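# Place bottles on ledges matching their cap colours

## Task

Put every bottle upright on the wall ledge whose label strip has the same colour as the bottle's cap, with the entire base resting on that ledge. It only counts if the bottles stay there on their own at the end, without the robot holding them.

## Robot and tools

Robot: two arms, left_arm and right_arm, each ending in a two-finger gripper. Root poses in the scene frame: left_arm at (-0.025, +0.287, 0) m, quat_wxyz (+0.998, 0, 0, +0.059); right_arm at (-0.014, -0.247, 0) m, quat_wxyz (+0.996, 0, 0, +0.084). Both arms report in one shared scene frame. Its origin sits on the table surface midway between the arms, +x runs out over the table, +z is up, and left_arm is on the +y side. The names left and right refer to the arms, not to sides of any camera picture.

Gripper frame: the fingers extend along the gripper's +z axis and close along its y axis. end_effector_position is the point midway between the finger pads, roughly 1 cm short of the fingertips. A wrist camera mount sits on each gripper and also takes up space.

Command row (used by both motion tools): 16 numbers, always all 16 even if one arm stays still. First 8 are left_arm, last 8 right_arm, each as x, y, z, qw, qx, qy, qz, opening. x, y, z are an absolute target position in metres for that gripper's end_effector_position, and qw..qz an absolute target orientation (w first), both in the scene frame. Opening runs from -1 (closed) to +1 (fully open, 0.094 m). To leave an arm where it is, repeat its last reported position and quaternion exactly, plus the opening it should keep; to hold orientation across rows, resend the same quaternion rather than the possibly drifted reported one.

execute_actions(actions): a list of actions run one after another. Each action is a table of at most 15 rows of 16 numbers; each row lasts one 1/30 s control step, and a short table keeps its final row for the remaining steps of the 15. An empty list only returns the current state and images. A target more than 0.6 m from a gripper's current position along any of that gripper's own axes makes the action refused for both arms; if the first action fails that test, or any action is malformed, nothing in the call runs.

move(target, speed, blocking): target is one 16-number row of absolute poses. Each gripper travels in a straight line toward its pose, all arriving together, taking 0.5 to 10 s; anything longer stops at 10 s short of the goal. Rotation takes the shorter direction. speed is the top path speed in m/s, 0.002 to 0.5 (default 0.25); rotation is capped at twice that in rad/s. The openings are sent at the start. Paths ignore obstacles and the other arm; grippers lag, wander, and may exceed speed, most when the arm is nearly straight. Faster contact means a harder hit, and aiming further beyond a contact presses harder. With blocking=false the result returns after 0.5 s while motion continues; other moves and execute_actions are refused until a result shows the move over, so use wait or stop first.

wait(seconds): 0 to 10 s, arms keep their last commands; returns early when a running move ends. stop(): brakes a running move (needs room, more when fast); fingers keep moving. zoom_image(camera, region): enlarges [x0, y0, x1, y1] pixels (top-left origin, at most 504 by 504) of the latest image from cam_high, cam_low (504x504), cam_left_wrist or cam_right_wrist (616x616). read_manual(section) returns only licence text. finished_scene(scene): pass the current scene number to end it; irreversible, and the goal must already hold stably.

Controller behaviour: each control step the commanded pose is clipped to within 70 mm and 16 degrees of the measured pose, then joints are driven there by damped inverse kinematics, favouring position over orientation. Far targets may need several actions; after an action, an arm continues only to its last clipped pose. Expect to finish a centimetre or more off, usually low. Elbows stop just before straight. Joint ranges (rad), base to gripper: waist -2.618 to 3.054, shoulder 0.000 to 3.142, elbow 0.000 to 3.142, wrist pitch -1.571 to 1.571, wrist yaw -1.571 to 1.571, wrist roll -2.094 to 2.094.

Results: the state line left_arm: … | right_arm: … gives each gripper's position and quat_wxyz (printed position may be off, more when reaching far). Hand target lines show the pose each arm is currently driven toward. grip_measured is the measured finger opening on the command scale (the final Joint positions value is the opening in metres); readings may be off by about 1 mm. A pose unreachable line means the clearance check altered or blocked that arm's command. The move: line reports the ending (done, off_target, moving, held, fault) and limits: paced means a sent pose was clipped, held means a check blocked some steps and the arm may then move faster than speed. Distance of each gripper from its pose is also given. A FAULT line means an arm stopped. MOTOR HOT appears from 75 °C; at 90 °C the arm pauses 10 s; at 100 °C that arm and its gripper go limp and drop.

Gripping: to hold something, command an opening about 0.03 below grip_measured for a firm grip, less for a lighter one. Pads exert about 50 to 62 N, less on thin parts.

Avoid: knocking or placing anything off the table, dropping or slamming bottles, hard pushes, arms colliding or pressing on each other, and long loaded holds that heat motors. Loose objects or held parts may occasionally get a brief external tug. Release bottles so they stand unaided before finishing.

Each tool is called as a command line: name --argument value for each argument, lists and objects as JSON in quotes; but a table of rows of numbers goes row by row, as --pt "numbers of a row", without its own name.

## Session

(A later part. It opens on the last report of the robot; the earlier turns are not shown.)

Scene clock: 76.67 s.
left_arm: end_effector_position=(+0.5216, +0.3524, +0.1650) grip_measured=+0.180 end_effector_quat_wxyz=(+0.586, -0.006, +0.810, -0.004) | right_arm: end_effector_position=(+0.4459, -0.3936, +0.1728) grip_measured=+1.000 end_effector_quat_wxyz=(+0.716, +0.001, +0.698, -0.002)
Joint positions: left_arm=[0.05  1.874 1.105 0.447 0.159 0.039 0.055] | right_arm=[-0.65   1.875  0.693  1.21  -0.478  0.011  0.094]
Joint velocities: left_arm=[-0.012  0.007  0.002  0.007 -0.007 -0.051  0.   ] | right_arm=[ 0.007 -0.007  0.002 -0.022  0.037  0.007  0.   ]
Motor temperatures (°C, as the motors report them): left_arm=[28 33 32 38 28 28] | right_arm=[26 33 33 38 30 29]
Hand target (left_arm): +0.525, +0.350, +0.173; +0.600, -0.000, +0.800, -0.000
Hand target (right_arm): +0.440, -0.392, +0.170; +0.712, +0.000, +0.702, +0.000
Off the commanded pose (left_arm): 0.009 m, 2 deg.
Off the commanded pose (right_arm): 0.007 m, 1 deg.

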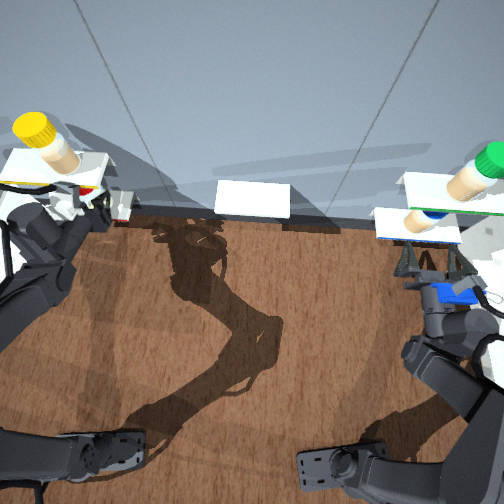

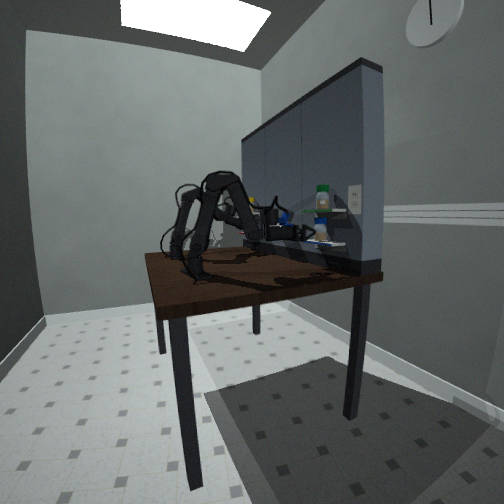

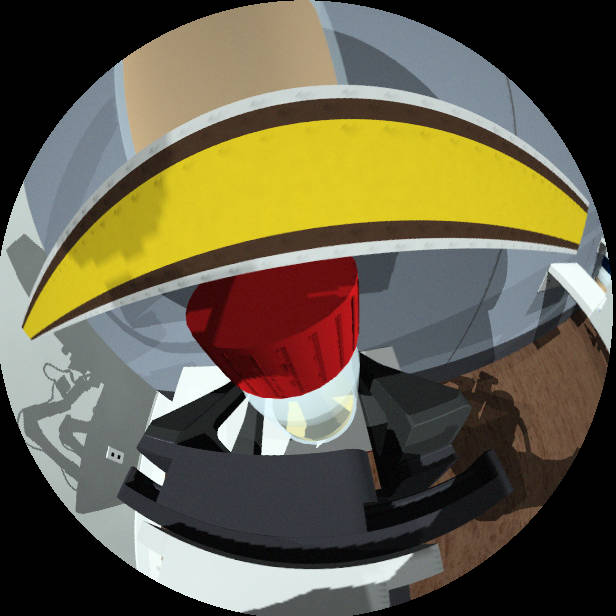

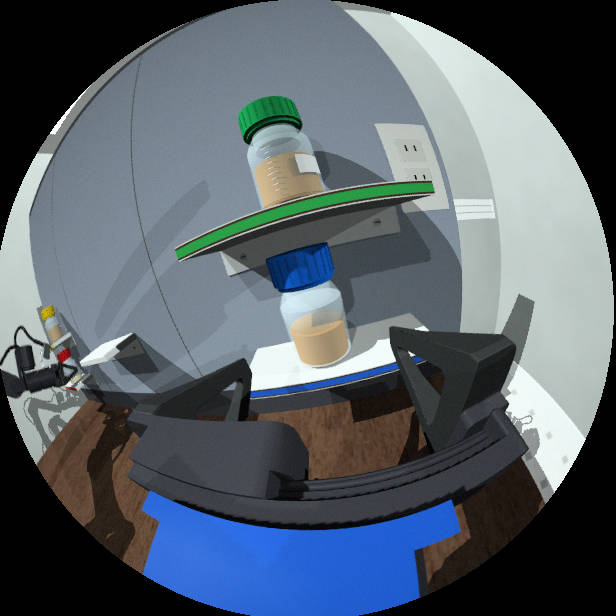

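execute_actions --actions '[[[0.523,0.351,0.171,0.6,0,0.8,0,0.16,0.440,-0.392,0.170,0.712,0,0.702,0,1],[0.522,0.351,0.171,0.6,0,0.8,0,0.175,0.440,-0.392,0.170,0.712,0,0.702,0,1],[0.522,0.351,0.171,0.6,0,0.8,0,0.19,0.440,-0.392,0.170,0.712,0,0.702,0,1],[0.522,0.351,0.171,0.6,0,0.8,0,0.22,0.440,-0.392,0.170,0.712,0,0.702,0,1],[0.522,0.351,0.171,0.6,0,0.8,0,0.3,0.440,-0.392,0.170,0.712,0,0.702,0,1],[0.522,0.351,0.171,0.6,0,0.8,0,0.4,0.440,-0.392,0.170,0.712,0,0.702,0,1],[0.522,0.351,0.171,0.6,0,0.8,0,0.5,0.440,-0.392,0.170,0.712,0,0.702,0,1],[0.521,0.351,0.171,0.6,0,0.8,0,0.6,0.440,-0.392,0.170,0.712,0,0.702,0,1],[0.519,0.351,0.172,0.6,0,0.8,0,0.7,0.440,-0.392,0.170,0.712,0,0.702,0,1],[0.516,0.351,0.172,0.6,0,0.8,0,0.8,0.440,-0.392,0.170,0.712,0,0.702,0,1],[0.512,0.351,0.173,0.6,0,0.8,0,0.9,0.440,-0.392,0.170,0.712,0,0.702,0,1],[0.508,0.351,0.173,0.6,0,0.8,0,0.9,0.440,-0.392,0.170,0.712,0,0.702,0,1],[0.503,0.351,0.174,0.6,0,0.8,0,0.9,0.440,-0.392,0.170,0.712,0,0.702,0,1],[0.498,0.351,0.174,0.6,0,0.8,0,0.9,0.440,-0.392,0.170,0.712,0,0.702,0,1],[0.493,0.351,0.175,0.6,0,0.8,0,0.9,0.440,-0.392,0.170,0.712,0,0.702,0,1]],[[0.488,0.351,0.175,0.6,0,0.8,0,0.9,0.440,-0.392,0.170,0.712,0,0.702,0,1],[0.482,0.351,0.176,0.6,0,0.8,0,0.9,0.440,-0.392,0.170,0.712,0,0.702,0,1],[0.476,0.351,0.177,0.6,0,0.8,0,0.9,0.440,-0.392,0.170,0.712,0,0.702,0,1],[0.470,0.351,0.178,0.6,0,0.8,0,0.9,0.440,-0.392,0.170,0.712,0,0.702,0,1],[0.464,0.351,0.179,0.6,0,0.8,0,0.9,0.440,-0.392,0.170,0.712,0,0.702,0,1],[0.458,0.351,0.180,0.6,0,0.8,0,0.9,0.440,-0.392,0.170,0.712,0,0.702,0,1],[0.452,0.351,0.181,0.6,0,0.8,0,0.9,0.440,-0.392,0.170,0.712,0,0.702,0,1],[0.447,0.351,0.182,0.6,0,0.8,0,0.9,0.440,-0.392,0.170,0.712,0,0.702,0,1],[0.443,0.351,0.182,0.6,0,0.8,0,0.9,0.440,-0.392,0.170,0.712,0,0.702,0,1],[0.440,0.351,0.182,0.6,0,0.8,0,0.9,0.440,-0.392,0.170,0.712,0,0.702,0,1]]]'

zoom_image --camera "cam_high" --region '[0, 100, 150, 250]'

zoom_image --camera "cam_high" --region '[354, 130, 504, 280]'

Scene clock: 78.23 s.
left_arm: end_effector_position=(+0.4448, +0.3509, +0.1776) grip_measured=+0.897 end_effector_quat_wxyz=(+0.595, -0.005, +0.804, +0.000) | right_arm: end_effector_position=(+0.4459, -0.3936, +0.1728) grip_measured=+1.000 end_effector_quat_wxyz=(+0.716, +0.001, +0.698, -0.002)
Joint positions: left_arm=[0.085 1.587 0.796 0.489 0.188 0.053 0.089] | right_arm=[-0.65   1.875  0.693  1.21  -0.478  0.011  0.094]
Joint velocities: left_arm=[ 0.012 -0.027  0.002 -0.007  0.022  0.022  0.   ] | right_arm=[-0.007 -0.017 -0.022 -0.037  0.037  0.051  0.   ]
Motor temperatures (°C, as the motors report them): left_arm=[28 33 31 38 28 28] | right_arm=[26 33 33 38 30 29]
Hand target (left_arm): +0.440, +0.351, +0.182; +0.600, -0.000, +0.800, +0.000
Hand target (right_arm): +0.440, -0.392, +0.170; +0.712, +0.000, +0.702, +0.000
Off the commanded pose (left_arm): 0.007 m, 1 deg.
Off the commanded pose (right_arm): 0.007 m, 1 deg.

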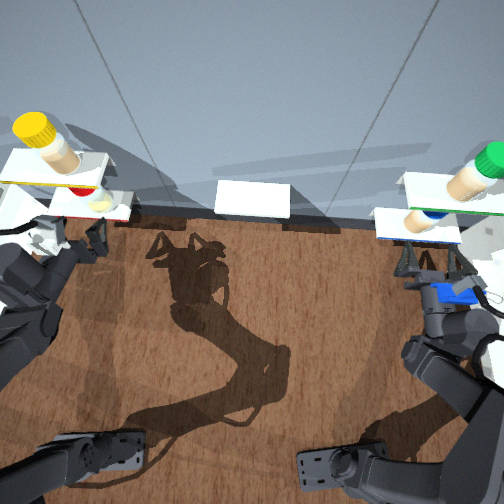

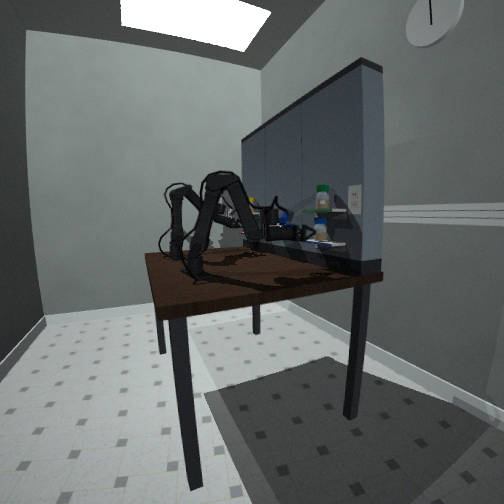

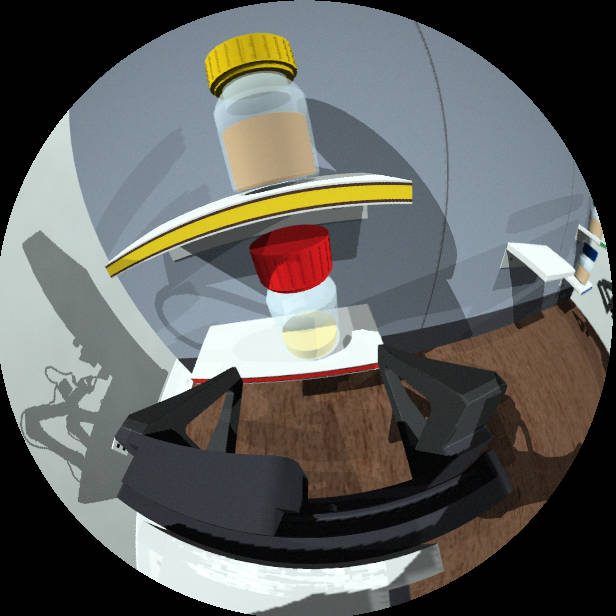

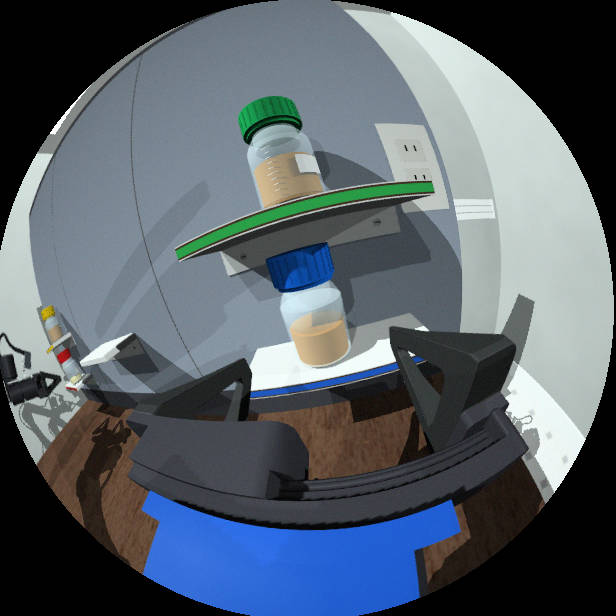

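Region (0, 100, 150, 250) of cam_high's 504x504 image, scaled by 3.360, with more detail than that image has.

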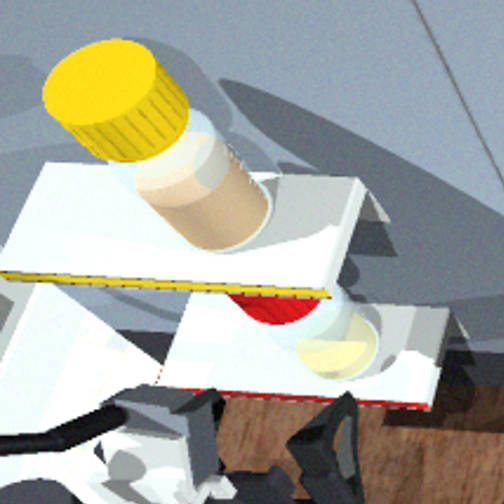

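Region (354, 130, 504, 280) of cam_high's 504x504 image, scaled by 3.360, with more detail than that image has.

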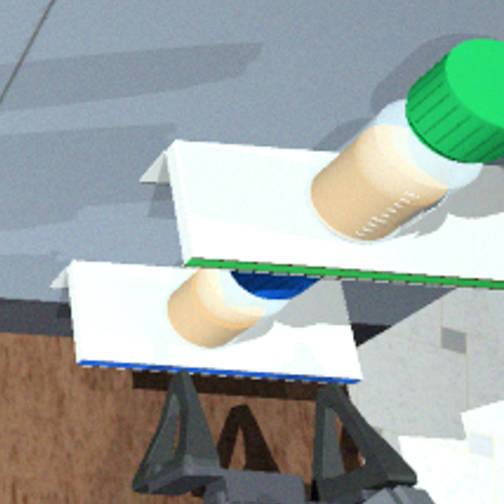

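All four are on their ledges.

finished_scene --scene 1

The scene is finished: the task was done.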